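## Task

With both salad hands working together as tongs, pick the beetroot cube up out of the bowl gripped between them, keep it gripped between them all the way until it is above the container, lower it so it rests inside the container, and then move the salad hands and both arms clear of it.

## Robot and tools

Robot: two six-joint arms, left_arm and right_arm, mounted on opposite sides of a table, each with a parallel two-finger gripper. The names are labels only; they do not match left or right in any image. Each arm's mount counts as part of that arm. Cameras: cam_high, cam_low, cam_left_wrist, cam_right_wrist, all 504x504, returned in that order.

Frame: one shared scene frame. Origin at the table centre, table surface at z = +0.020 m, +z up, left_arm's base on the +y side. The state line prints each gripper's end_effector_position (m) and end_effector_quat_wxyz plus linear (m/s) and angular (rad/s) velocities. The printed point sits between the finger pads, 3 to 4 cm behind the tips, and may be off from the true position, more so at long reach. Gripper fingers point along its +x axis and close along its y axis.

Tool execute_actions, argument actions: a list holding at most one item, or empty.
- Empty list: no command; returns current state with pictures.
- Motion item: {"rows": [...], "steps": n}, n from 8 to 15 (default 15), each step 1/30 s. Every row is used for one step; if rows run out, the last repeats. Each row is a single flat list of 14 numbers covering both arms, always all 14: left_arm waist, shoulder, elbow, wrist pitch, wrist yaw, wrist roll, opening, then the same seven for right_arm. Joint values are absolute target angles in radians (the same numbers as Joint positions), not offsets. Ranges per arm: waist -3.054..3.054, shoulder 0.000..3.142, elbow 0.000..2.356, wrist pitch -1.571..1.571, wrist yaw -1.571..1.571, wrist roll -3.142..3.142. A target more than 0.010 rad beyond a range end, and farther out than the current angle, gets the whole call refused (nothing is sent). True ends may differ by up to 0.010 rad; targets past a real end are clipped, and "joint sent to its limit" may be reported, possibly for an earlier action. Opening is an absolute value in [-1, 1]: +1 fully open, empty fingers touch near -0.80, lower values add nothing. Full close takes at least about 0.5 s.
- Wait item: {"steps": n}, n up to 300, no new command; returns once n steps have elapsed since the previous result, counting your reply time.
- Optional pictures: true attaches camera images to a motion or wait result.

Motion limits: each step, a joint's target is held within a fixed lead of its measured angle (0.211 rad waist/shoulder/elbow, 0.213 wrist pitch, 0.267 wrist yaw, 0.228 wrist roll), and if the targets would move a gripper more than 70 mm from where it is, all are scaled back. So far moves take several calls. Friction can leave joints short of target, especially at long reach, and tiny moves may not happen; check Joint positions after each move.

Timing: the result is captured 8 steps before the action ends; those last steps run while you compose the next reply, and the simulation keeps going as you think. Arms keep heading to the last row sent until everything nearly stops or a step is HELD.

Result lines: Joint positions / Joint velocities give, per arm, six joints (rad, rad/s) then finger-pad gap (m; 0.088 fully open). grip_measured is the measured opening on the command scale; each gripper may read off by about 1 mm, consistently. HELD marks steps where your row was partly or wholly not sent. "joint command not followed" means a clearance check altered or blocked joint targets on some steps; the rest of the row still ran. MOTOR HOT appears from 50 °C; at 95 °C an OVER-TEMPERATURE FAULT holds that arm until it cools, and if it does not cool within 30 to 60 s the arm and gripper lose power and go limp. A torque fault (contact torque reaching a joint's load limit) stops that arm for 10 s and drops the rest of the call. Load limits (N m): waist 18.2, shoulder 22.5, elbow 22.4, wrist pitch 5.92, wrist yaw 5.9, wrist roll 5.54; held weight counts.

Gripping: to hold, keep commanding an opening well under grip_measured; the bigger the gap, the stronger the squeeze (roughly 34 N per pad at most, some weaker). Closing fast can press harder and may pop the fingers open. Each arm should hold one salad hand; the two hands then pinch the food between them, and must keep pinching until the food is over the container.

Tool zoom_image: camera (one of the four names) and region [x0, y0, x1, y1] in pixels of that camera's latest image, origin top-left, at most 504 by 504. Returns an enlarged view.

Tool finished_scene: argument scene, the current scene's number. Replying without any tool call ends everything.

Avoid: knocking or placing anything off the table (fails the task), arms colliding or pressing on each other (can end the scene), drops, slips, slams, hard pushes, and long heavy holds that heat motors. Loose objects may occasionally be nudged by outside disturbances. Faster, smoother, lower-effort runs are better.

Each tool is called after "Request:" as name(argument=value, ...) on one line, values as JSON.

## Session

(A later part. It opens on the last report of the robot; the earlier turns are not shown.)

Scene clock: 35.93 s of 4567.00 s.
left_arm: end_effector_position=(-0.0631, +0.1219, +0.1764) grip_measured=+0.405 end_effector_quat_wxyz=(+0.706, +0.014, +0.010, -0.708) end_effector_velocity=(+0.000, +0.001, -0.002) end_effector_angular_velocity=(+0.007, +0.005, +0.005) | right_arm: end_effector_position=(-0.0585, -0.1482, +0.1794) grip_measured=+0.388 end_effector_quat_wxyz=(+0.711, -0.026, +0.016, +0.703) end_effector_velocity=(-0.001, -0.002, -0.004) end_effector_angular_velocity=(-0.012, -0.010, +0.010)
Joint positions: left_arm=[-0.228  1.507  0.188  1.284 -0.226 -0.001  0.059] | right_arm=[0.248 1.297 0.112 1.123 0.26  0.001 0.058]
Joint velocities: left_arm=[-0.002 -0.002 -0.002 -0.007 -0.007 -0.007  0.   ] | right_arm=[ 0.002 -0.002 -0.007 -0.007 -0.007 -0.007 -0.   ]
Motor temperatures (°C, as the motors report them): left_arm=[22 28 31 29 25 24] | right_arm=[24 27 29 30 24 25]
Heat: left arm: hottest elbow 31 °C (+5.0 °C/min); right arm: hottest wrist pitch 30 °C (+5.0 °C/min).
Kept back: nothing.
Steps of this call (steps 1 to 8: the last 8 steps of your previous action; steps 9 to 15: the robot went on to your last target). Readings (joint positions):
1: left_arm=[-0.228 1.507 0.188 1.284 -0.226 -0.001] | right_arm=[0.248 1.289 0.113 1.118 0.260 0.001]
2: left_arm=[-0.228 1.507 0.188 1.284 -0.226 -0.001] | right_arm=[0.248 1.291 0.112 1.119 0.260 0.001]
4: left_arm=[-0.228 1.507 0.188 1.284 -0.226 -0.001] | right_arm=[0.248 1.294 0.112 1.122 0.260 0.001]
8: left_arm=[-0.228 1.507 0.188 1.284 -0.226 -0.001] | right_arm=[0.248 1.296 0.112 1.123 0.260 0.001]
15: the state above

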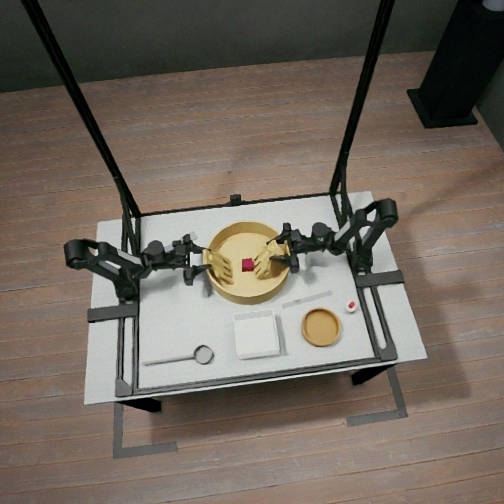

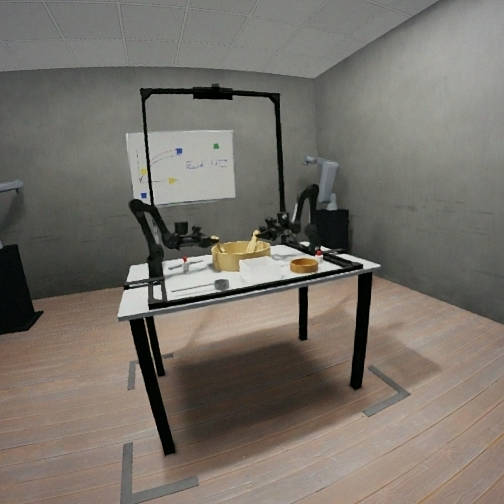

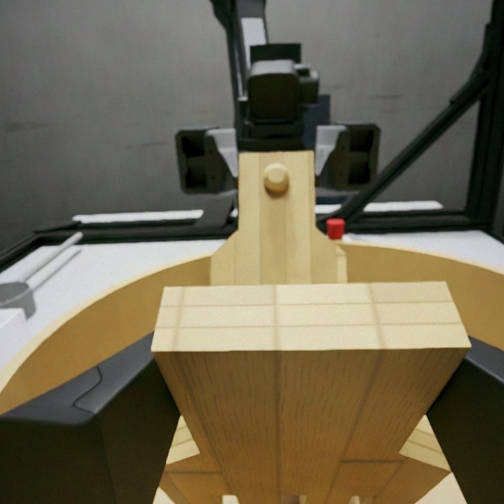

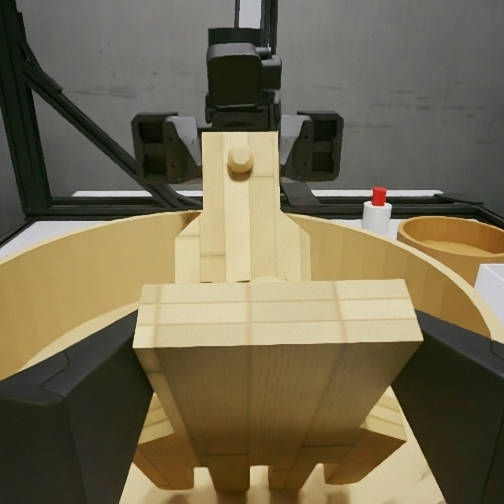

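Request:
execute_actions(actions=[{"rows":[[-0.23,1.51,0.19,1.285,-0.23,0,-1,0.27,1.34,0.135,1.17,0.28,0,-1],[-0.23,1.51,0.19,1.285,-0.23,0,-1,0.27,1.37,0.147,1.19,0.28,0,-1],[-0.23,1.51,0.19,1.285,-0.23,0,-1,0.27,1.4,0.159,1.21,0.28,0,-1],[-0.23,1.51,0.2,1.285,-0.23,0,-1,0.27,1.425,0.171,1.23,0.28,0,-1],[-0.23,1.515,0.21,1.285,-0.23,0,-1,0.27,1.45,0.183,1.245,0.28,0,-1],[-0.23,1.52,0.215,1.285,-0.23,0,-1,0.27,1.47,0.195,1.26,0.28,0,-1],[-0.23,1.525,0.22,1.285,-0.23,0,-1,0.27,1.49,0.207,1.27,0.28,0,-1],[-0.23,1.53,0.227,1.285,-0.23,0,-1,0.27,1.505,0.219,1.28,0.28,0,-1],[-0.23,1.537,0.234,1.285,-0.23,0,-1,0.27,1.52,0.23,1.285,0.28,0,-1],[-0.23,1.544,0.241,1.285,-0.23,0,-1,0.27,1.533,0.241,1.29,0.28,0,-1],[-0.23,1.55,0.248,1.285,-0.23,0,-1,0.27,1.545,0.252,1.29,0.28,0,-1]]}])

Request:
execute_actions(actions=[{"rows":[[-0.23,1.55,0.252,1.285,-0.23,0,-1,0.27,1.545,0.256,1.29,0.28,0,-1],[-0.23,1.55,0.256,1.285,-0.23,0,-1,0.27,1.545,0.26,1.29,0.28,0,-1],[-0.23,1.53,0.26,1.278,-0.23,0,-1,0.27,1.524,0.264,1.283,0.28,0,-1],[-0.23,1.515,0.267,1.258,-0.23,0,-1,0.27,1.508,0.271,1.262,0.28,0,-1],[-0.23,1.5,0.275,1.238,-0.23,0,-1,0.27,1.493,0.279,1.242,0.28,0,-1],[-0.23,1.485,0.284,1.217,-0.23,0,-1,0.27,1.478,0.288,1.22,0.28,0,-1],[-0.23,1.47,0.294,1.195,-0.23,0,-1,0.27,1.463,0.298,1.198,0.28,0,-1],[-0.22,1.455,0.304,1.172,-0.22,0,-1,0.26,1.448,0.308,1.175,0.27,0,-1],[-0.21,1.44,0.315,1.149,-0.21,0,-1,0.25,1.433,0.319,1.151,0.26,0,-1],[-0.2,1.425,0.326,1.125,-0.2,0,-1,0.24,1.418,0.33,1.127,0.25,0,-1],[-0.19,1.41,0.337,1.101,-0.19,0,-1,0.23,1.403,0.341,1.103,0.24,0,-1],[-0.18,1.395,0.348,1.077,-0.18,0,-1,0.22,1.388,0.352,1.078,0.23,0,-1],[-0.17,1.38,0.36,1.053,-0.17,0,-1,0.21,1.373,0.363,1.053,0.22,0,-1],[-0.16,1.365,0.371,1.029,-0.16,0,-1,0.2,1.358,0.374,1.029,0.21,0,-1],[-0.15,1.35,0.383,1.005,-0.15,0,-1,0.19,1.343,0.386,1.005,0.2,0,-1]]}])

Request:
execute_actions(actions=[{"rows":[[-0.14,1.337,0.393,0.982,-0.14,0,-1,0.18,1.33,0.396,0.982,0.19,0,-1],[-0.13,1.324,0.403,0.959,-0.13,0,-1,0.17,1.317,0.406,0.959,0.18,0,-1],[-0.12,1.312,0.413,0.937,-0.12,0,-1,0.16,1.305,0.416,0.937,0.17,0,-1],[-0.11,1.3,0.424,0.915,-0.11,0,-1,0.15,1.293,0.427,0.915,0.16,0,-1],[-0.1,1.289,0.435,0.893,-0.1,0,-1,0.14,1.282,0.438,0.893,0.15,0,-1],[-0.09,1.278,0.446,0.871,-0.09,0,-1,0.13,1.271,0.449,0.871,0.14,0,-1],[-0.08,1.268,0.457,0.851,-0.08,0,-1,0.12,1.261,0.46,0.851,0.13,0,-1],[-0.07,1.258,0.468,0.83,-0.07,0,-1,0.11,1.251,0.471,0.83,0.12,0,-1],[-0.06,1.248,0.479,0.81,-0.06,0,-1,0.1,1.241,0.482,0.81,0.11,0,-1],[-0.05,1.239,0.491,0.789,-0.05,0,-1,0.09,1.232,0.494,0.789,0.1,0,-1],[-0.04,1.23,0.503,0.769,-0.04,0,-1,0.08,1.223,0.506,0.769,0.09,0,-1],[-0.03,1.222,0.515,0.749,-0.03,0,-1,0.07,1.215,0.518,0.749,0.08,0,-1],[-0.015,1.214,0.527,0.73,-0.015,0,-1,0.055,1.207,0.53,0.73,0.065,0,-1],[0,1.206,0.539,0.712,0,0,-1,0.04,1.199,0.542,0.712,0.05,0,-1],[0.02,1.199,0.551,0.698,0.02,0,-1,0.02,1.192,0.554,0.698,0.03,0,-1]]}])

Request:
execute_actions(actions=[{"rows":[[0.04,1.197,0.56,0.69,0.04,0,-1,0,1.19,0.563,0.69,0.01,0,-1],[0.06,1.197,0.57,0.682,0.06,0,-1,-0.02,1.19,0.573,0.682,-0.01,0,-1],[0.085,1.2,0.58,0.674,0.085,0,-1,-0.045,1.194,0.583,0.674,-0.035,0,-1],[0.11,1.208,0.59,0.667,0.11,0,-1,-0.07,1.202,0.593,0.667,-0.06,0,-1],[0.14,1.217,0.601,0.66,0.14,0,-1,-0.1,1.212,0.604,0.66,-0.09,0,-1],[0.17,1.224,0.612,0.654,0.17,0,-1,-0.13,1.219,0.615,0.654,-0.12,0,-1],[0.2,1.23,0.623,0.65,0.2,0,-1,-0.16,1.225,0.626,0.65,-0.15,0,-1],[0.225,1.238,0.628,0.654,0.225,0,-1,-0.185,1.233,0.631,0.654,-0.175,0,-1],[0.25,1.247,0.633,0.659,0.25,0,-1,-0.21,1.242,0.636,0.659,-0.2,0,-1],[0.275,1.257,0.639,0.664,0.275,0,-1,-0.235,1.252,0.642,0.664,-0.225,0,-1],[0.3,1.267,0.645,0.668,0.3,0,-1,-0.26,1.262,0.648,0.668,-0.25,0,-1],[0.325,1.278,0.653,0.671,0.325,0,-1,-0.285,1.273,0.656,0.671,-0.275,0,-1],[0.35,1.29,0.661,0.675,0.35,0,-1,-0.31,1.285,0.664,0.675,-0.3,0,-1],[0.375,1.303,0.67,0.679,0.375,0,-1,-0.335,1.298,0.673,0.679,-0.325,0,-1],[0.4,1.317,0.68,0.683,0.4,0,-1,-0.36,1.312,0.683,0.683,-0.35,0,-1]]}], pictures=true)

Request:
execute_actions(actions=[{"rows":[[0.425,1.332,0.691,0.687,0.425,0,-1,-0.385,1.327,0.694,0.687,-0.375,0,-1],[0.45,1.347,0.702,0.691,0.45,0,-1,-0.41,1.342,0.705,0.691,-0.4,0,-1],[0.475,1.364,0.715,0.695,0.475,0,-1,-0.435,1.359,0.718,0.695,-0.425,0,-1],[0.5,1.381,0.728,0.699,0.5,0,-1,-0.46,1.376,0.731,0.699,-0.45,0,-1],[0.525,1.4,0.742,0.703,0.525,0,-1,-0.485,1.395,0.745,0.703,-0.475,0,-1],[0.55,1.419,0.757,0.707,0.55,0,-1,-0.51,1.414,0.76,0.707,-0.5,0,-1],[0.575,1.44,0.774,0.711,0.575,0,-1,-0.535,1.435,0.777,0.711,-0.525,0,-1],[0.6,1.461,0.792,0.714,0.6,0,-1,-0.56,1.456,0.795,0.714,-0.55,0,-1],[0.617,1.476,0.806,0.715,0.617,0,-1,-0.577,1.471,0.809,0.715,-0.567,0,-1],[0.633,1.492,0.821,0.716,0.633,0,-1,-0.593,1.487,0.824,0.716,-0.583,0,-1],[0.65,1.508,0.836,0.717,0.65,0,-1,-0.61,1.503,0.839,0.717,-0.6,0,-1],[0.667,1.525,0.852,0.718,0.667,0,-1,-0.627,1.52,0.855,0.718,-0.617,0,-1],[0.683,1.542,0.869,0.719,0.683,0,-1,-0.643,1.537,0.872,0.719,-0.633,0,-1],[0.7,1.56,0.886,0.719,0.7,0,-1,-0.66,1.555,0.889,0.719,-0.65,0,-1],[0.715,1.579,0.905,0.719,0.715,0,-1,-0.675,1.574,0.908,0.719,-0.665,0,-1]]}])

Request:
execute_actions(actions=[{"steps":8,"rows":[[0.725,1.599,0.925,0.719,0.725,0,-1,-0.685,1.594,0.928,0.719,-0.675,0,-1]]}])

Request:
execute_actions(actions=[{"rows":[[0.725,1.608,0.905,0.733,0.725,0,-1,-0.685,1.605,0.905,0.733,-0.675,0,-1],[0.725,1.617,0.896,0.751,0.725,0,-1,-0.685,1.614,0.896,0.751,-0.675,0,-1],[0.725,1.626,0.888,0.768,0.725,0,-1,-0.685,1.623,0.888,0.768,-0.675,0,-1],[0.725,1.636,0.88,0.786,0.725,0,-1,-0.685,1.633,0.88,0.786,-0.675,0,-1],[0.725,1.646,0.872,0.804,0.725,0,-1,-0.685,1.643,0.872,0.804,-0.675,0,-1],[0.725,1.656,0.864,0.822,0.725,0,-1,-0.685,1.653,0.864,0.822,-0.675,0,-1],[0.725,1.667,0.856,0.841,0.725,0,-1,-0.685,1.664,0.856,0.841,-0.675,0,-1],[0.725,1.678,0.849,0.859,0.725,0,-1,-0.685,1.675,0.849,0.859,-0.675,0,-1],[0.725,1.689,0.842,0.877,0.725,0,-1,-0.685,1.686,0.842,0.877,-0.675,0,-1],[0.725,1.7,0.835,0.895,0.725,0,-1,-0.685,1.697,0.835,0.895,-0.675,0,-1],[0.725,1.712,0.828,0.914,0.725,0,-1,-0.685,1.709,0.828,0.914,-0.675,0,-1],[0.725,1.724,0.822,0.932,0.725,0,-1,-0.685,1.721,0.822,0.932,-0.675,0,-1],[0.725,1.736,0.816,0.95,0.725,0,-1,-0.685,1.733,0.816,0.95,-0.675,0,-1],[0.725,1.749,0.811,0.968,0.725,0,-1,-0.685,1.746,0.811,0.968,-0.675,0,-1],[0.725,1.762,0.806,0.986,0.725,0,-1,-0.685,1.759,0.806,0.986,-0.675,0,-1]]}], pictures=true)

Request:
execute_actions(actions=[{"rows":[[0.725,1.776,0.801,1.005,0.725,0,-1,-0.685,1.773,0.801,1.005,-0.675,0,-1],[0.725,1.79,0.797,1.023,0.725,0,-1,-0.685,1.787,0.797,1.023,-0.675,0,-1],[0.725,1.805,0.793,1.042,0.725,0,-1,-0.685,1.802,0.793,1.042,-0.675,0,-1],[0.725,1.82,0.789,1.061,0.725,0,-1,-0.685,1.817,0.789,1.061,-0.675,0,-1],[0.725,1.835,0.786,1.079,0.725,0,-1,-0.685,1.832,0.786,1.079,-0.675,0,-1],[0.725,1.85,0.783,1.097,0.725,0,-1,-0.685,1.847,0.783,1.097,-0.675,0,-1],[0.725,1.865,0.78,1.115,0.725,0,-1,-0.685,1.862,0.78,1.115,-0.675,0,-1],[0.725,1.88,0.778,1.132,0.725,0,-1,-0.685,1.877,0.778,1.132,-0.675,0,-1],[0.725,1.895,0.776,1.149,0.725,0,-1,-0.685,1.892,0.776,1.149,-0.675,0,-1],[0.725,1.91,0.774,1.166,0.725,0,-1,-0.685,1.907,0.774,1.166,-0.675,0,-1],[0.725,1.925,0.773,1.182,0.725,0,-1,-0.685,1.922,0.773,1.182,-0.675,0,-1],[0.725,1.94,0.772,1.198,0.725,0,-1,-0.685,1.937,0.772,1.198,-0.675,0,-1],[0.725,1.955,0.772,1.213,0.725,0,-1,-0.685,1.952,0.772,1.213,-0.675,0,-1]]}])

Request:
execute_actions(actions=[{"steps":20}], pictures=true)

Request:
zoom_image(camera="cam_high", region=[180, 260, 330, 380])

Scene clock: 40.27 s of 4567.00 s.
left_arm: end_effector_position=(-0.0636, +0.1205, +0.1769) grip_measured=+0.405 end_effector_quat_wxyz=(+0.706, +0.014, +0.009, -0.708) end_effector_velocity=(-0.005, -0.028, +0.008) end_effector_angular_velocity=(-0.012, +0.010, +0.010) | right_arm: end_effector_position=(-0.0651, -0.1356, +0.1784) grip_measured=+0.388 end_effector_quat_wxyz=(+0.710, -0.020, +0.012, +0.704) end_effector_velocity=(-0.033, +0.095, -0.009) end_effector_angular_velocity=(+0.031, +0.015, +0.009)
Joint positions: left_arm=[-0.228  1.511  0.194  1.283 -0.226 -0.001  0.059] | right_arm=[0.264 1.411 0.151 1.212 0.272 0.001 0.058]
Joint velocities: left_arm=[ 0.002  0.081  0.115 -0.022 -0.007 -0.007  0.   ] | right_arm=[0.032 0.652 0.325 0.359 0.022 0.007 0.   ]
Motor temperatures (°C, as the motors report them): left_arm=[22 28 31 30 25 24] | right_arm=[24 27 29 31 24 25]
Heat: left arm: hottest elbow 31 °C (+4.5 °C/min); right arm: hottest wrist pitch 31 °C (+6.0 °C/min).
Steps of this call (steps 1 to 15: the robot went on to your last target; steps 16 to 123: nothing new was sent; steps 124 to 130: the first 7 steps of this action). Readings (joint positions):
124: left_arm=[-0.228 1.507 0.188 1.284 -0.226 -0.001] | right_arm=[0.249 1.300 0.112 1.128 0.261 0.001]
125: left_arm=[-0.228 1.507 0.188 1.284 -0.226 -0.001] | right_arm=[0.253 1.311 0.112 1.141 0.264 0.001]
127: left_arm=[-0.228 1.507 0.188 1.284 -0.226 -0.001] | right_arm=[0.259 1.345 0.122 1.170 0.269 0.001]
130: the state above

Scene clock: 40.77 s of 4567.00 s.
left_arm: end_effector_position=(-0.0667, +0.1086, +0.1807) grip_measured=+0.405 end_effector_quat_wxyz=(+0.706, +0.017, +0.011, -0.708) end_effector_velocity=(-0.009, -0.022, +0.036) end_effector_angular_velocity=(+0.074, -0.010, -0.005) | right_arm: end_effector_position=(-0.0721, -0.1118, +0.1822) grip_measured=+0.388 end_effector_quat_wxyz=(+0.711, -0.015, +0.009, +0.703) end_effector_velocity=(-0.009, +0.026, +0.020) end_effector_angular_velocity=(-0.139, -0.031, +0.010)
Joint positions: left_arm=[-0.229  1.523  0.248  1.235 -0.227 -0.001  0.059] | right_arm=[0.268 1.516 0.243 1.238 0.279 0.    0.058]
Joint velocities: left_arm=[-0.012 -0.261  0.168 -0.505 -0.007 -0.007 -0.   ] | right_arm=[ 0.002 -0.237  0.183 -0.564 -0.007  0.007 -0.   ]
Motor temperatures (°C, as the motors report them): left_arm=[22 28 31 30 25 24] | right_arm=[24 27 29 31 24 25]
Heat: left arm: hottest elbow 31 °C (+4.4 °C/min); right arm: hottest wrist pitch 31 °C (+5.9 °C/min).
Steps of this call (steps 1 to 8: the last 8 steps of your previous action; steps 9 to 15: the first 7 steps of this action). Readings (joint positions):
9: left_arm=[-0.229 1.541 0.227 1.280 -0.226 -0.001] | right_arm=[0.268 1.525 0.219 1.275 0.277 0.000]
10: left_arm=[-0.229 1.542 0.229 1.280 -0.226 -0.001] | right_arm=[0.268 1.528 0.221 1.276 0.278 0.000]
12: left_arm=[-0.229 1.542 0.233 1.275 -0.227 -0.001] | right_arm=[0.268 1.530 0.228 1.274 0.279 0.000]
15: the state above

Scene clock: 41.27 s of 4567.00 s.
left_arm: end_effector_position=(-0.0474, +0.0905, +0.2376) grip_measured=+0.406 end_effector_quat_wxyz=(+0.705, +0.002, +0.002, -0.709) end_effector_velocity=(+0.061, -0.025, +0.110) end_effector_angular_velocity=(-0.012, +0.025, -0.005) | right_arm: end_effector_position=(-0.0526, -0.0935, +0.2326) grip_measured=+0.389 end_effector_quat_wxyz=(+0.711, -0.008, +0.006, +0.703) end_effector_velocity=(+0.063, +0.029, +0.117) end_effector_angular_velocity=(+0.035, +0.004, -0.005)
Joint positions: left_arm=[-0.122  1.323  0.397  0.921 -0.117 -0.     0.059] | right_arm=[0.16  1.322 0.386 0.915 0.172 0.    0.058]
Joint velocities: left_arm=[ 0.295 -0.349  0.315 -0.652  0.3   -0.022  0.   ] | right_arm=[-0.305 -0.364  0.325 -0.652 -0.3   -0.007 -0.001]
Motor temperatures (°C, as the motors report them): left_arm=[22 28 31 30 25 24] | right_arm=[24 27 29 31 24 25]
Heat: left arm: hottest elbow 31 °C (+4.4 °C/min); right arm: hottest wrist pitch 31 °C (+5.8 °C/min).
Steps of this call (steps 1 to 8: the last 8 steps of your previous action; steps 9 to 15: the first 7 steps of this action). Readings (joint positions):
9: left_arm=[-0.180 1.399 0.337 1.058 -0.176 -0.000] | right_arm=[0.218 1.402 0.323 1.050 0.228 0.000]
10: left_arm=[-0.170 1.385 0.347 1.035 -0.166 -0.000] | right_arm=[0.209 1.387 0.334 1.027 0.219 0.000]
12: left_arm=[-0.152 1.359 0.366 0.988 -0.147 -0.000] | right_arm=[0.189 1.359 0.355 0.982 0.200 0.000]
15: the state above

Scene clock: 41.77 s of 4567.00 s.
left_arm: end_effector_position=(+0.0009, +0.0806, +0.2924) grip_measured=+0.406 end_effector_quat_wxyz=(+0.704, -0.005, -0.006, -0.710) end_effector_velocity=(+0.180, -0.017, +0.064) end_effector_angular_velocity=(+0.003, -0.034, +0.015) | right_arm: end_effector_position=(-0.0040, -0.0811, +0.2880) grip_measured=+0.389 end_effector_quat_wxyz=(+0.711, +0.001, -0.001, +0.703) end_effector_velocity=(+0.181, +0.022, +0.067) end_effector_angular_velocity=(+0.007, -0.025, -0.015)
Joint positions: left_arm=[ 0.098  1.218  0.565  0.67   0.107 -0.     0.059] | right_arm=[-0.063  1.216  0.555  0.665 -0.05   0.     0.058]
Joint velocities: left_arm=[ 0.769  0.027  0.295 -0.271  0.755  0.022 -0.   ] | right_arm=[-0.784  0.017  0.295 -0.271 -0.769 -0.022 -0.   ]
Motor temperatures (°C, as the motors report them): left_arm=[22 28 31 30 25 24] | right_arm=[24 27 29 32 24 25]
Heat: left arm: hottest elbow 31 °C (+4.3 °C/min); right arm: hottest wrist pitch 32 °C (+7.2 °C/min).
Steps of this call (steps 1 to 8: the last 8 steps of your previous action; steps 9 to 15: the first 7 steps of this action). Readings (joint positions):
9: left_arm=[-0.024 1.234 0.498 0.738 -0.016 -0.000] | right_arm=[0.061 1.232 0.489 0.734 0.071 0.000]
10: left_arm=[-0.008 1.227 0.510 0.723 0.000 -0.000] | right_arm=[0.044 1.225 0.500 0.719 0.055 0.000]
12: left_arm=[0.029 1.219 0.532 0.700 0.037 -0.000] | right_arm=[0.007 1.217 0.522 0.695 0.019 0.000]
15: the state above

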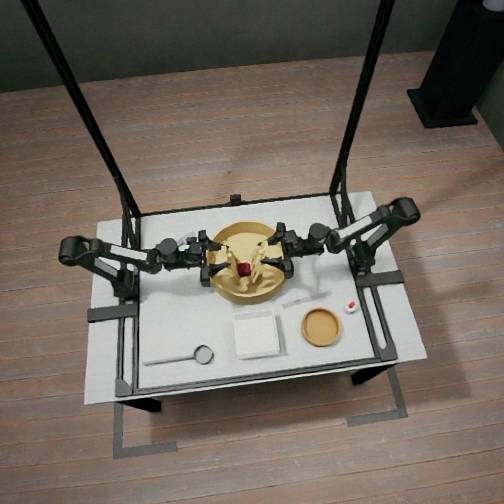

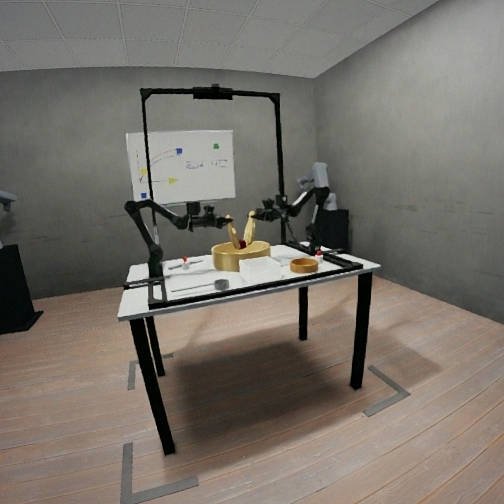

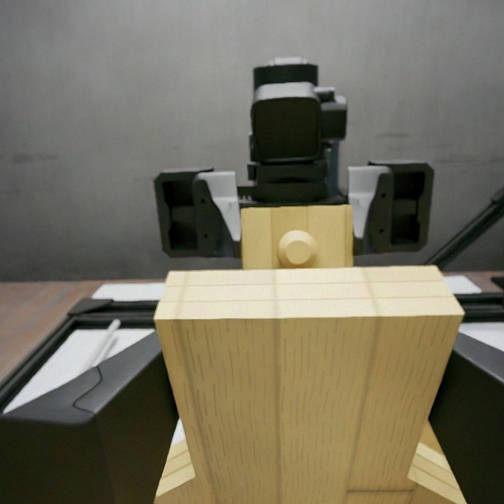

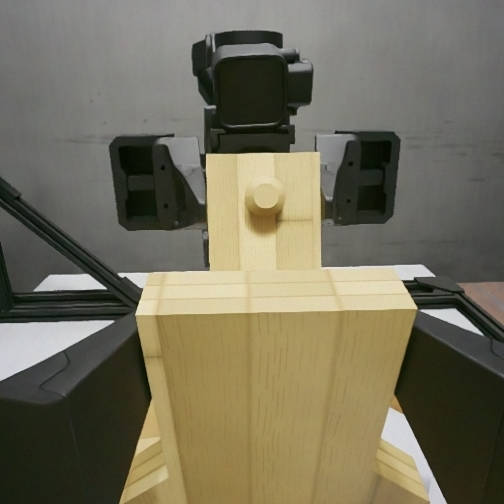

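Scene clock: 42.27 s of 4567.00 s.
left_arm: end_effector_position=(+0.1018, +0.0720, +0.3003) grip_measured=+0.406 end_effector_quat_wxyz=(+0.706, -0.003, -0.008, -0.708) end_effector_velocity=(+0.236, -0.015, +0.004) end_effector_angular_velocity=(-0.001, -0.007, -0.005) | right_arm: end_effector_position=(+0.0972, -0.0692, +0.2964) grip_measured=+0.389 end_effector_quat_wxyz=(+0.715, +0.001, -0.003, +0.700) end_effector_velocity=(+0.234, +0.023, +0.010) end_effector_angular_velocity=(+0.022, -0.023, -0.005)
Joint positions: left_arm=[ 0.48   1.371  0.705  0.683  0.484 -0.     0.059] | right_arm=[-0.447  1.37   0.695  0.681 -0.425 -0.     0.058]
Joint velocities: left_arm=[ 0.764  0.515  0.413  0.11   0.769 -0.007 -0.   ] | right_arm=[-0.759  0.51   0.413  0.125 -0.755 -0.007 -0.   ]
Motor temperatures (°C, as the motors report them): left_arm=[22 28 31 30 25 24] | right_arm=[24 27 29 32 24 25]
Heat: left arm: hottest elbow 31 °C (+4.3 °C/min); right arm: hottest wrist pitch 32 °C (+7.1 °C/min).
Steps of this call (steps 1 to 8: the last 8 steps of your previous action; steps 9 to 15: the first 7 steps of this action). Readings (joint positions):
9: left_arm=[0.329 1.282 0.639 0.661 0.333 -0.000] | right_arm=[-0.295 1.281 0.629 0.659 -0.276 -0.000]
10: left_arm=[0.354 1.295 0.648 0.664 0.359 -0.000] | right_arm=[-0.321 1.294 0.638 0.662 -0.300 -0.000]
12: left_arm=[0.404 1.324 0.668 0.671 0.409 -0.000] | right_arm=[-0.371 1.322 0.658 0.669 -0.350 -0.000]
15: the state above

Scene clock: 42.53 s of 4567.00 s.
left_arm: end_effector_position=(+0.1617, +0.0691, +0.3015) grip_measured=+0.406 end_effector_quat_wxyz=(+0.707, -0.002, -0.009, -0.707) end_effector_velocity=(+0.203, -0.013, +0.006) end_effector_angular_velocity=(-0.008, +0.004, -0.005) | right_arm: end_effector_position=(+0.1571, -0.0642, +0.2977) grip_measured=+0.389 end_effector_quat_wxyz=(+0.717, +0.000, -0.005, +0.697) end_effector_velocity=(+0.206, +0.018, +0.005) end_effector_angular_velocity=(+0.007, -0.004, +0.005)
Joint positions: left_arm=[ 0.652  1.509  0.826  0.702  0.651 -0.001  0.059] | right_arm=[-0.619  1.508  0.816  0.701 -0.591 -0.001  0.058]
Joint velocities: left_arm=[ 0.515  0.515  0.496  0.037  0.52  -0.022  0.   ] | right_arm=[-0.53   0.52   0.496  0.037 -0.535  0.007 -0.   ]
Motor temperatures (°C, as the motors report them): left_arm=[22 28 31 30 25 24] | right_arm=[24 27 30 32 24 25]
Heat: left arm: hottest elbow 31 °C (+4.2 °C/min); right arm: hottest wrist pitch 32 °C (+7.1 °C/min).
Kept back: the last 8 steps of this action.
Steps of this call (steps 1 to 8: the last 8 steps of your previous action). Readings (joint positions):
1: left_arm=[0.505 1.388 0.719 0.686 0.509 -0.000] | right_arm=[-0.472 1.387 0.709 0.685 -0.450 -0.000]
2: left_arm=[0.530 1.406 0.734 0.690 0.533 -0.001] | right_arm=[-0.497 1.405 0.724 0.689 -0.474 -0.001]
4: left_arm=[0.576 1.441 0.764 0.695 0.575 -0.001] | right_arm=[-0.543 1.440 0.755 0.694 -0.515 -0.001]
8: the state above

Scene clock: 43.03 s of 4567.00 s.
left_arm: end_effector_position=(+0.1951, +0.0657, +0.2923) grip_measured=+0.405 end_effector_quat_wxyz=(+0.708, -0.002, -0.018, -0.706) end_effector_velocity=(+0.013, -0.008, -0.109) end_effector_angular_velocity=(+0.006, +0.012, +0.005) | right_arm: end_effector_position=(+0.1907, -0.0587, +0.2897) grip_measured=+0.389 end_effector_quat_wxyz=(+0.717, +0.001, -0.015, +0.697) end_effector_velocity=(+0.014, +0.009, -0.106) end_effector_angular_velocity=(-0.007, -0.018, +0.004)
Joint positions: left_arm=[ 0.727  1.623  0.884  0.775  0.723 -0.001  0.059] | right_arm=[-0.693  1.625  0.881  0.772 -0.665 -0.001  0.058]
Joint velocities: left_arm=[ 0.012  0.266 -0.203  0.462  0.007 -0.007  0.   ] | right_arm=[-0.017  0.271 -0.183  0.447 -0.022 -0.022 -0.001]
Motor temperatures (°C, as the motors report them): left_arm=[22 28 31 31 25 24] | right_arm=[24 28 30 32 24 25]
Heat: left arm: hottest elbow 31 °C (+4.2 °C/min); right arm: hottest wrist pitch 32 °C (+7.0 °C/min).
Steps of this call (steps 1 to 8: the last 8 steps of your previous action; steps 9 to 15: the first 7 steps of this action). Readings (joint positions):
9: left_arm=[0.723 1.587 0.900 0.707 0.718 -0.001] | right_arm=[-0.690 1.587 0.891 0.706 -0.659 -0.001]
10: left_arm=[0.724 1.590 0.900 0.714 0.720 -0.001] | right_arm=[-0.691 1.590 0.891 0.713 -0.660 -0.001]
12: left_arm=[0.725 1.601 0.898 0.733 0.722 -0.001] | right_arm=[-0.692 1.601 0.891 0.732 -0.663 -0.001]
15: the state above

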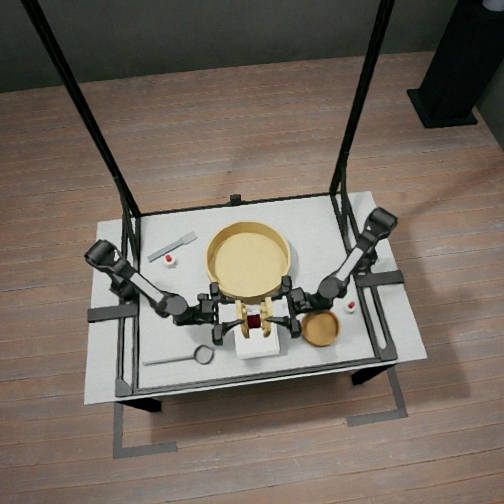

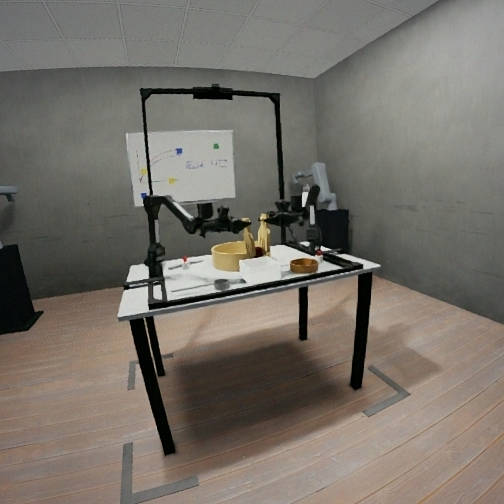

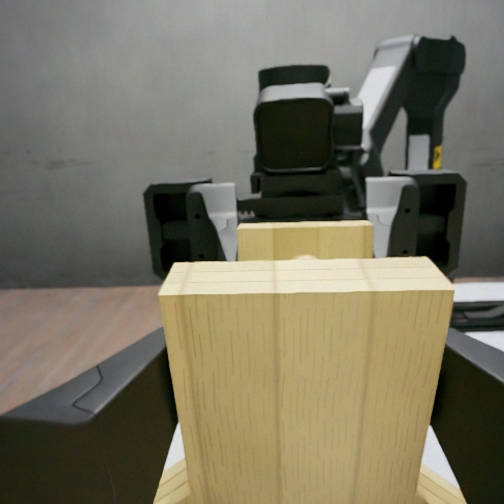

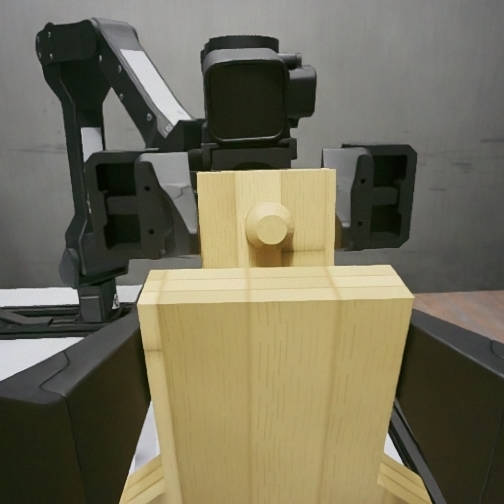

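Scene clock: 43.53 s of 4567.00 s.
left_arm: end_effector_position=(+0.1995, +0.0609, +0.2265) grip_measured=+0.405 end_effector_quat_wxyz=(+0.708, -0.001, -0.010, -0.706) end_effector_velocity=(+0.011, -0.010, -0.131) end_effector_angular_velocity=(+0.016, +0.022, +0.010) | right_arm: end_effector_position=(+0.1950, -0.0540, +0.2248) grip_measured=+0.389 end_effector_quat_wxyz=(+0.717, +0.000, -0.008, +0.697) end_effector_velocity=(+0.007, +0.012, -0.127) end_effector_angular_velocity=(-0.003, -0.020, +0.010)
Joint positions: left_arm=[ 0.727  1.807  0.791  1.036  0.725 -0.001  0.059] | right_arm=[-0.694  1.808  0.789  1.035 -0.667 -0.001  0.058]
Joint velocities: left_arm=[ 0.002  0.437 -0.12   0.535 -0.007 -0.007 -0.   ] | right_arm=[ 0.002  0.437 -0.115  0.549 -0.007 -0.022 -0.   ]
Motor temperatures (°C, as the motors report them): left_arm=[22 28 31 31 25 24] | right_arm=[24 28 30 32 24 25]
Heat: left arm: hottest elbow 31 °C (+4.1 °C/min); right arm: hottest wrist pitch 32 °C (+6.9 °C/min).
Steps of this call (steps 1 to 8: the last 8 steps of your previous action; steps 9 to 15: the first 7 steps of this action). Readings (joint positions):
9: left_arm=[0.727 1.725 0.820 0.926 0.725 -0.001] | right_arm=[-0.694 1.727 0.817 0.924 -0.666 -0.001]
10: left_arm=[0.727 1.737 0.814 0.944 0.725 -0.001] | right_arm=[-0.694 1.740 0.812 0.943 -0.666 -0.001]
12: left_arm=[0.727 1.764 0.804 0.981 0.725 -0.001] | right_arm=[-0.694 1.766 0.801 0.980 -0.667 -0.001]
15: the state above

Scene clock: 44.20 s of 4567.00 s.
left_arm: end_effector_position=(+0.2033, +0.0579, +0.1903) grip_measured=+0.405 end_effector_quat_wxyz=(+0.709, -0.001, -0.013, -0.706) end_effector_velocity=(-0.002, -0.000, -0.005) end_effector_angular_velocity=(+0.013, +0.033, -0.010) | right_arm: end_effector_position=(+0.1966, -0.0503, +0.1920) grip_measured=+0.388 end_effector_quat_wxyz=(+0.714, +0.002, -0.016, +0.700) end_effector_velocity=(-0.000, -0.001, -0.001) end_effector_angular_velocity=(+0.002, -0.009, +0.005)
Joint positions: left_arm=[ 0.729  1.945  0.771  1.202  0.725 -0.001  0.059] | right_arm=[-0.694  1.942  0.771  1.203 -0.673  0.     0.058]
Joint velocities: left_arm=[-0.002  0.007 -0.002 -0.007  0.007 -0.022  0.   ] | right_arm=[-0.002  0.002 -0.002  0.007 -0.007 -0.007  0.   ]
Motor temperatures (°C, as the motors report them): left_arm=[22 28 32 31 25 24] | right_arm=[24 28 30 32 24 25]
Heat: left arm: hottest elbow 32 °C (+5.4 °C/min); right arm: hottest wrist pitch 32 °C (+6.8 °C/min).
Kept back: nothing.
Steps of this call (steps 1 to 8: the last 8 steps of your previous action; steps 9 to 20: the robot went on to your last target). Readings (joint positions):
1: left_arm=[0.727 1.821 0.787 1.054 0.725 -0.001] | right_arm=[-0.694 1.823 0.785 1.052 -0.667 -0.001]
2: left_arm=[0.727 1.836 0.784 1.072 0.725 -0.001] | right_arm=[-0.694 1.838 0.782 1.070 -0.667 -0.001]
4: left_arm=[0.727 1.866 0.778 1.106 0.725 -0.001] | right_arm=[-0.694 1.868 0.776 1.105 -0.667 -0.001]
8: left_arm=[0.728 1.921 0.772 1.167 0.725 -0.001] | right_arm=[-0.694 1.922 0.771 1.166 -0.670 -0.001]
20: the state above

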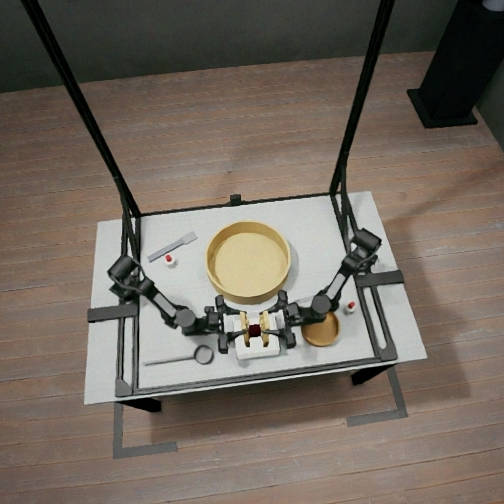

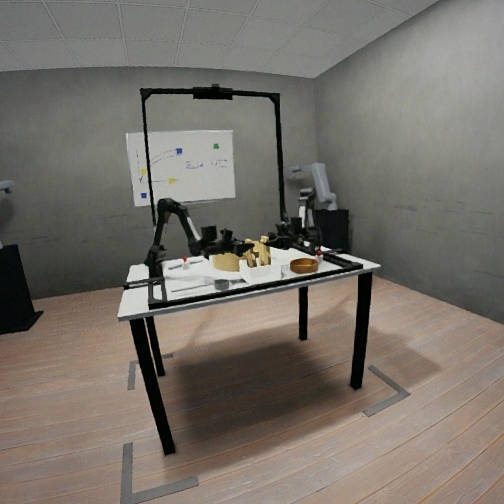

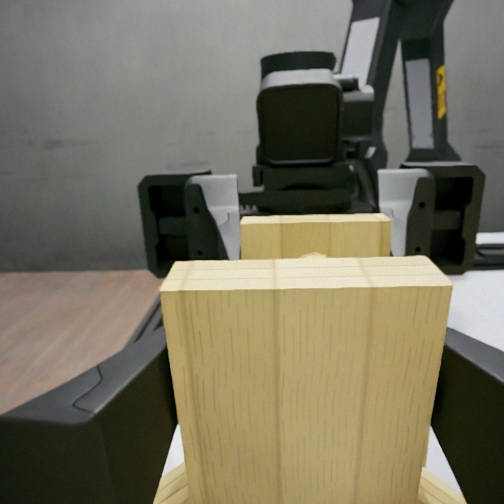

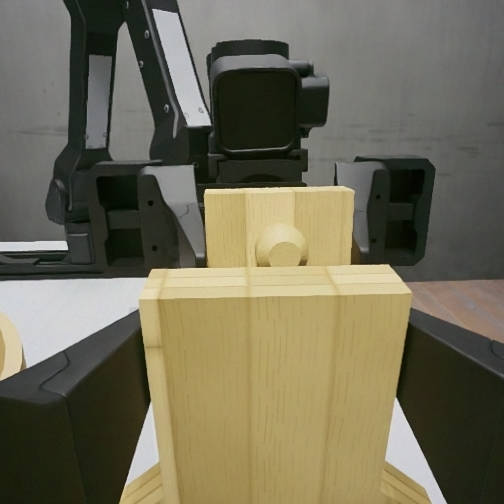

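Region (180, 260, 330, 380) of cam_high's 504x504 image, scaled by 3.360, with more detail than that image has; it fills the top 403 rows of this view, and the rest is white.

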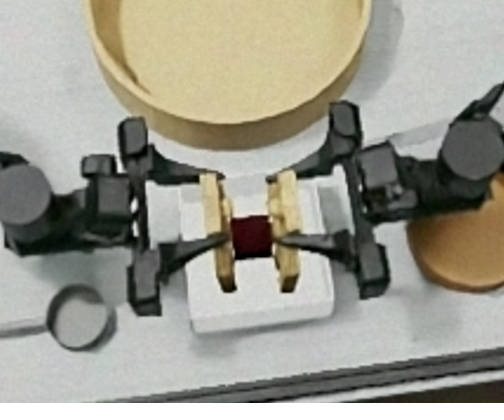

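Request:
execute_actions(actions=[{"rows":[[0.77,1.9,0.74,1.19,0.77,0,-1,-0.735,1.9,0.74,1.19,-0.72,0,-1]],"steps":12}])

Request:
execute_actions(actions=[{"rows":[[0.77,1.79,0.76,1.05,0.77,0,-1,-0.735,1.79,0.76,1.05,-0.72,0,-1]],"steps":10}])

Request:
execute_actions(actions=[{"rows":[[0.77,1.68,0.8,0.9,0.77,0,-1,-0.735,1.68,0.8,0.9,-0.72,0,-1]],"steps":10}])

Request:
execute_actions(actions=[{"rows":[[0.77,1.54,0.88,0.69,0.77,0,-1,-0.735,1.54,0.88,0.69,-0.72,0,-1]]}])

Request:
execute_actions(actions=[{"rows":[[1.0,1.3,0.78,0.55,0.83,0,-1,-1.0,1.3,0.78,0.55,-0.83,0,-1]]}])

Request:
execute_actions(actions=[{"steps":15}], pictures=true)

Scene clock: 44.77 s of 4567.00 s.
left_arm: end_effector_position=(+0.2046, +0.0647, +0.1904) grip_measured=+0.405 end_effector_quat_wxyz=(+0.707, -0.001, -0.011, -0.707) end_effector_velocity=(+0.038, +0.063, +0.015) end_effector_angular_velocity=(+0.014, +0.017, +0.078) | right_arm: end_effector_position=(+0.1979, -0.0559, +0.1914) grip_measured=+0.388 end_effector_quat_wxyz=(+0.711, +0.001, -0.012, +0.703) end_effector_velocity=(+0.035, -0.060, -0.003) end_effector_angular_velocity=(-0.067, +0.060, -0.044)
Joint positions: left_arm=[ 0.748  1.932  0.756  1.199  0.749 -0.001  0.059] | right_arm=[-0.711  1.933  0.76   1.199 -0.7    0.001  0.058]
Joint velocities: left_arm=[ 0.188 -0.144 -0.11  -0.051  0.11  -0.007 -0.   ] | right_arm=[-0.183 -0.12  -0.11  -0.095 -0.139  0.007 -0.   ]
Motor temperatures (°C, as the motors report them): left_arm=[22 28 32 31 25 24] | right_arm=[24 28 30 32 24 25]
Heat: left arm: hottest elbow 32 °C (+5.4 °C/min); right arm: hottest wrist pitch 32 °C (+6.7 °C/min).
Steps of this call (steps 1 to 13: the robot went on to your last target; steps 14 to 17: the first 4 steps of this action). Readings (joint positions):
14: left_arm=[0.731 1.946 0.769 1.205 0.728 -0.001] | right_arm=[-0.694 1.943 0.769 1.206 -0.676 0.000]
15: left_arm=[0.735 1.943 0.765 1.204 0.736 -0.001] | right_arm=[-0.699 1.942 0.767 1.205 -0.686 0.000]
17: the state above

Scene clock: 45.10 s of 4567.00 s.
left_arm: end_effector_position=(+0.2068, +0.0718, +0.1945) grip_measured=+0.405 end_effector_quat_wxyz=(+0.708, +0.000, +0.004, -0.706) end_effector_velocity=(-0.026, +0.024, +0.071) end_effector_angular_velocity=(+0.216, +0.201, -0.044) | right_arm: end_effector_position=(+0.2009, -0.0637, +0.1941) grip_measured=+0.388 end_effector_quat_wxyz=(+0.713, -0.001, +0.003, +0.701) end_effector_velocity=(-0.023, -0.030, +0.089) end_effector_angular_velocity=(-0.256, +0.237, +0.019)
Joint positions: left_arm=[ 0.766  1.887  0.746  1.133  0.764 -0.     0.059] | right_arm=[-0.731  1.889  0.748  1.134 -0.714 -0.002  0.058]
Joint velocities: left_arm=[ 0.007 -0.525 -0.012 -0.813  0.051  0.007 -0.   ] | right_arm=[-0.017 -0.637 -0.007 -0.974 -0.037  0.007  0.   ]
Motor temperatures (°C, as the motors report them): left_arm=[22 28 32 31 25 24] | right_arm=[24 28 30 32 24 25]
Heat: left arm: hottest elbow 32 °C (+5.3 °C/min); right arm: hottest wrist pitch 32 °C (+6.7 °C/min).
Steps of this call (steps 1 to 8: the last 8 steps of your previous action; steps 9 to 10: the first 2 steps of this action). Readings (joint positions):
9: left_arm=[0.766 1.905 0.747 1.175 0.763 -0.000] | right_arm=[-0.731 1.909 0.748 1.177 -0.714 -0.001]
10: the state above

Scene clock: 45.43 s of 4567.00 s.
left_arm: end_effector_position=(+0.2036, +0.0754, +0.2190) grip_measured=+0.405 end_effector_quat_wxyz=(+0.707, +0.000, +0.013, -0.707) end_effector_velocity=(-0.018, +0.021, +0.067) end_effector_angular_velocity=(+0.223, +0.222, +0.010) | right_arm: end_effector_position=(+0.1970, -0.0683, +0.2126) grip_measured=+0.388 end_effector_quat_wxyz=(+0.712, -0.002, +0.021, +0.701) end_effector_velocity=(-0.025, -0.028, +0.056) end_effector_angular_velocity=(-0.284, +0.264, +0.014)
Joint positions: left_arm=[0.767 1.779 0.76  0.991 0.766 0.    0.059] | right_arm=[-0.732  1.787  0.753  0.991 -0.716 -0.001  0.058]
Joint velocities: left_arm=[ 0.002 -0.471  0.061 -0.842 -0.007 -0.007 -0.   ] | right_arm=[-0.007 -0.51   0.037 -0.93  -0.022  0.007 -0.   ]
Motor temperatures (°C, as the motors report them): left_arm=[22 28 32 31 25 24] | right_arm=[24 28 30 32 24 25]
Heat: left arm: hottest elbow 32 °C (+5.3 °C/min); right arm: hottest wrist pitch 32 °C (+6.6 °C/min).
Steps of this call (steps 1 to 8: the last 8 steps of your previous action; steps 9 to 10: the first 2 steps of this action). Readings (joint positions):
9: left_arm=[0.767 1.795 0.756 1.038 0.766 0.001] | right_arm=[-0.732 1.805 0.750 1.038 -0.716 -0.002]
10: the state above

Scene clock: 45.93 s of 4567.00 s.
left_arm: end_effector_position=(+0.1972, +0.0822, +0.2969) grip_measured=+0.405 end_effector_quat_wxyz=(+0.708, -0.000, -0.013, -0.707) end_effector_velocity=(-0.021, +0.025, +0.202) end_effector_angular_velocity=(-0.248, -0.232, +0.010) | right_arm: end_effector_position=(+0.1922, -0.0752, +0.2898) grip_measured=+0.388 end_effector_quat_wxyz=(+0.714, -0.001, -0.004, +0.700) end_effector_velocity=(-0.021, -0.018, +0.210) end_effector_angular_velocity=(+0.284, -0.264, +0.024)
Joint positions: left_arm=[0.768 1.57  0.86  0.735 0.766 0.    0.059] | right_arm=[-0.734  1.577  0.851  0.732 -0.716 -0.003  0.058]
Joint velocities: left_arm=[ 0.002 -0.393  0.237 -0.286 -0.007 -0.007 -0.   ] | right_arm=[ 0.002 -0.374  0.252 -0.242 -0.022 -0.007 -0.   ]
Motor temperatures (°C, as the motors report them): left_arm=[22 29 32 31 25 24] | right_arm=[24 28 30 32 24 25]
Heat: left arm: hottest elbow 32 °C (+5.2 °C/min); right arm: hottest wrist pitch 32 °C (+6.5 °C/min).
Steps of this call (steps 1 to 8: the last 8 steps of your previous action; steps 9 to 15: the first 7 steps of this action). Readings (joint positions):
9: left_arm=[0.767 1.680 0.799 0.882 0.766 0.001] | right_arm=[-0.732 1.686 0.792 0.881 -0.716 -0.002]
10: left_arm=[0.768 1.661 0.810 0.820 0.766 0.000] | right_arm=[-0.733 1.667 0.801 0.820 -0.713 -0.005]
12: left_arm=[0.768 1.623 0.828 0.771 0.766 0.000] | right_arm=[-0.734 1.628 0.819 0.768 -0.715 -0.003]
15: the state above

Scene clock: 46.43 s of 4567.00 s.
left_arm: end_effector_position=(+0.2272, +0.1540, +0.3282) grip_measured=+0.405 end_effector_quat_wxyz=(+0.761, +0.002, -0.015, -0.649) end_effector_velocity=(+0.041, +0.180, +0.170) end_effector_angular_velocity=(-0.228, -0.326, +0.386) | right_arm: end_effector_position=(+0.2250, -0.1488, +0.3239) grip_measured=+0.388 end_effector_quat_wxyz=(+0.758, -0.001, -0.009, +0.652) end_effector_velocity=(+0.086, -0.225, +0.177) end_effector_angular_velocity=(+0.238, -0.344, -0.493)
Joint positions: left_arm=[0.965 1.358 0.805 0.583 0.807 0.001 0.059] | right_arm=[-0.947  1.369  0.805  0.58  -0.797 -0.002  0.058]
Joint velocities: left_arm=[ 0.481 -0.589 -0.032 -0.154  0.095 -0.007  0.   ] | right_arm=[-0.662 -0.618 -0.037 -0.168 -0.168 -0.007 -0.   ]
Motor temperatures (°C, as the motors report them): left_arm=[22 29 32 31 25 24] | right_arm=[24 28 30 32 24 25]
Heat: left arm: hottest elbow 32 °C (+5.2 °C/min); right arm: hottest wrist pitch 32 °C (+6.5 °C/min).
Steps of this call (steps 1 to 8: the last 8 steps of your previous action; steps 9 to 15: the first 7 steps of this action). Readings (joint positions):
9: left_arm=[0.773 1.536 0.869 0.682 0.774 0.000] | right_arm=[-0.740 1.543 0.862 0.678 -0.729 -0.003]
10: left_arm=[0.798 1.508 0.856 0.646 0.788 0.000] | right_arm=[-0.767 1.516 0.851 0.642 -0.754 -0.002]
12: left_arm=[0.876 1.439 0.821 0.609 0.801 0.000] | right_arm=[-0.845 1.450 0.819 0.606 -0.779 -0.001]
15: the state above

Scene clock: 46.93 s of 4567.00 s.
left_arm: end_effector_position=(+0.2255, +0.1670, +0.3313) grip_measured=+0.405 end_effector_quat_wxyz=(+0.765, +0.002, -0.013, -0.644) end_effector_velocity=(-0.003, +0.002, -0.001) end_effector_angular_velocity=(+0.011, +0.026, -0.005) | right_arm: end_effector_position=(+0.2262, -0.1664, +0.3288) grip_measured=+0.388 end_effector_quat_wxyz=(+0.765, -0.002, -0.009, +0.644) end_effector_velocity=(-0.002, -0.003, +0.008) end_effector_angular_velocity=(+0.016, -0.015, +0.000)
Joint positions: left_arm=[0.996 1.311 0.786 0.551 0.825 0.001 0.059] | right_arm=[-0.996  1.316  0.785  0.548 -0.825 -0.002  0.058]
Joint velocities: left_arm=[ 0.002 -0.017 -0.002 -0.037  0.007 -0.007 -0.   ] | right_arm=[-0.007 -0.017  0.002  0.007 -0.007  0.007 -0.   ]
Motor temperatures (°C, as the motors report them): left_arm=[22 29 32 31 25 24] | right_arm=[24 28 30 32 24 25]
Heat: left arm: hottest elbow 32 °C (+5.1 °C/min); right arm: hottest wrist pitch 32 °C (+6.4 °C/min).
Kept back: nothing.
Steps of this call (steps 1 to 8: the last 8 steps of your previous action; steps 9 to 15: the robot went on to your last target). Readings (joint positions):
1: left_arm=[0.977 1.342 0.805 0.578 0.811 0.001] | right_arm=[-0.965 1.351 0.804 0.575 -0.803 -0.002]
2: left_arm=[0.983 1.329 0.803 0.573 0.816 0.001] | right_arm=[-0.975 1.338 0.804 0.570 -0.808 -0.002]
4: left_arm=[0.987 1.317 0.799 0.563 0.821 0.001] | right_arm=[-0.983 1.324 0.800 0.561 -0.818 -0.002]
8: left_arm=[0.992 1.315 0.788 0.552 0.824 0.001] | right_arm=[-0.990 1.320 0.788 0.549 -0.823 -0.002]
15: the state above

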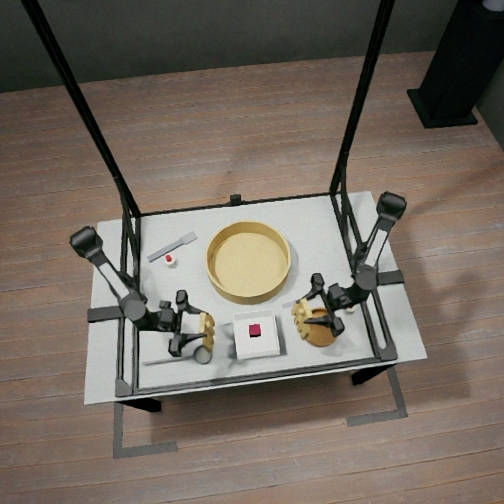

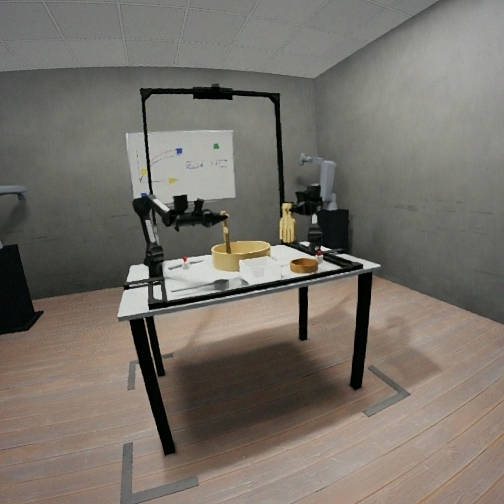

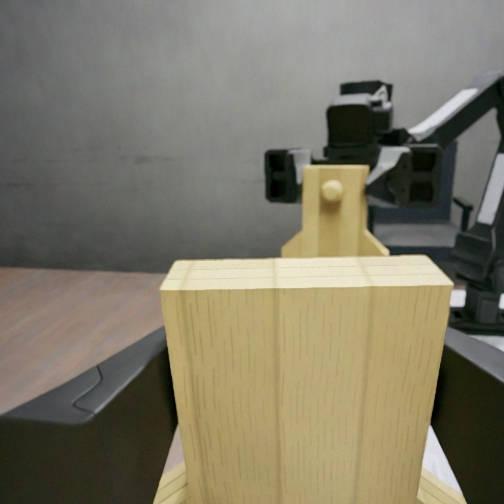

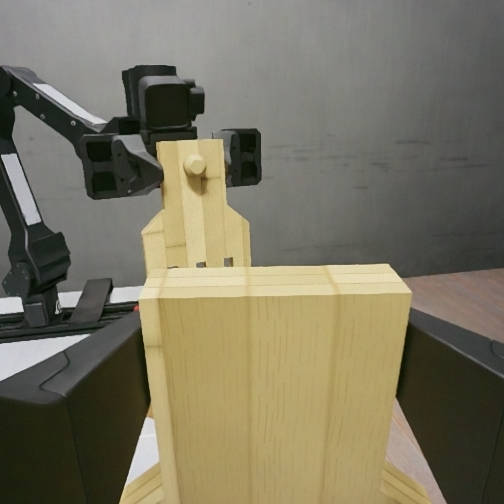

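Request:
finished_scene(scene=2)

The scene is finished: the task was done.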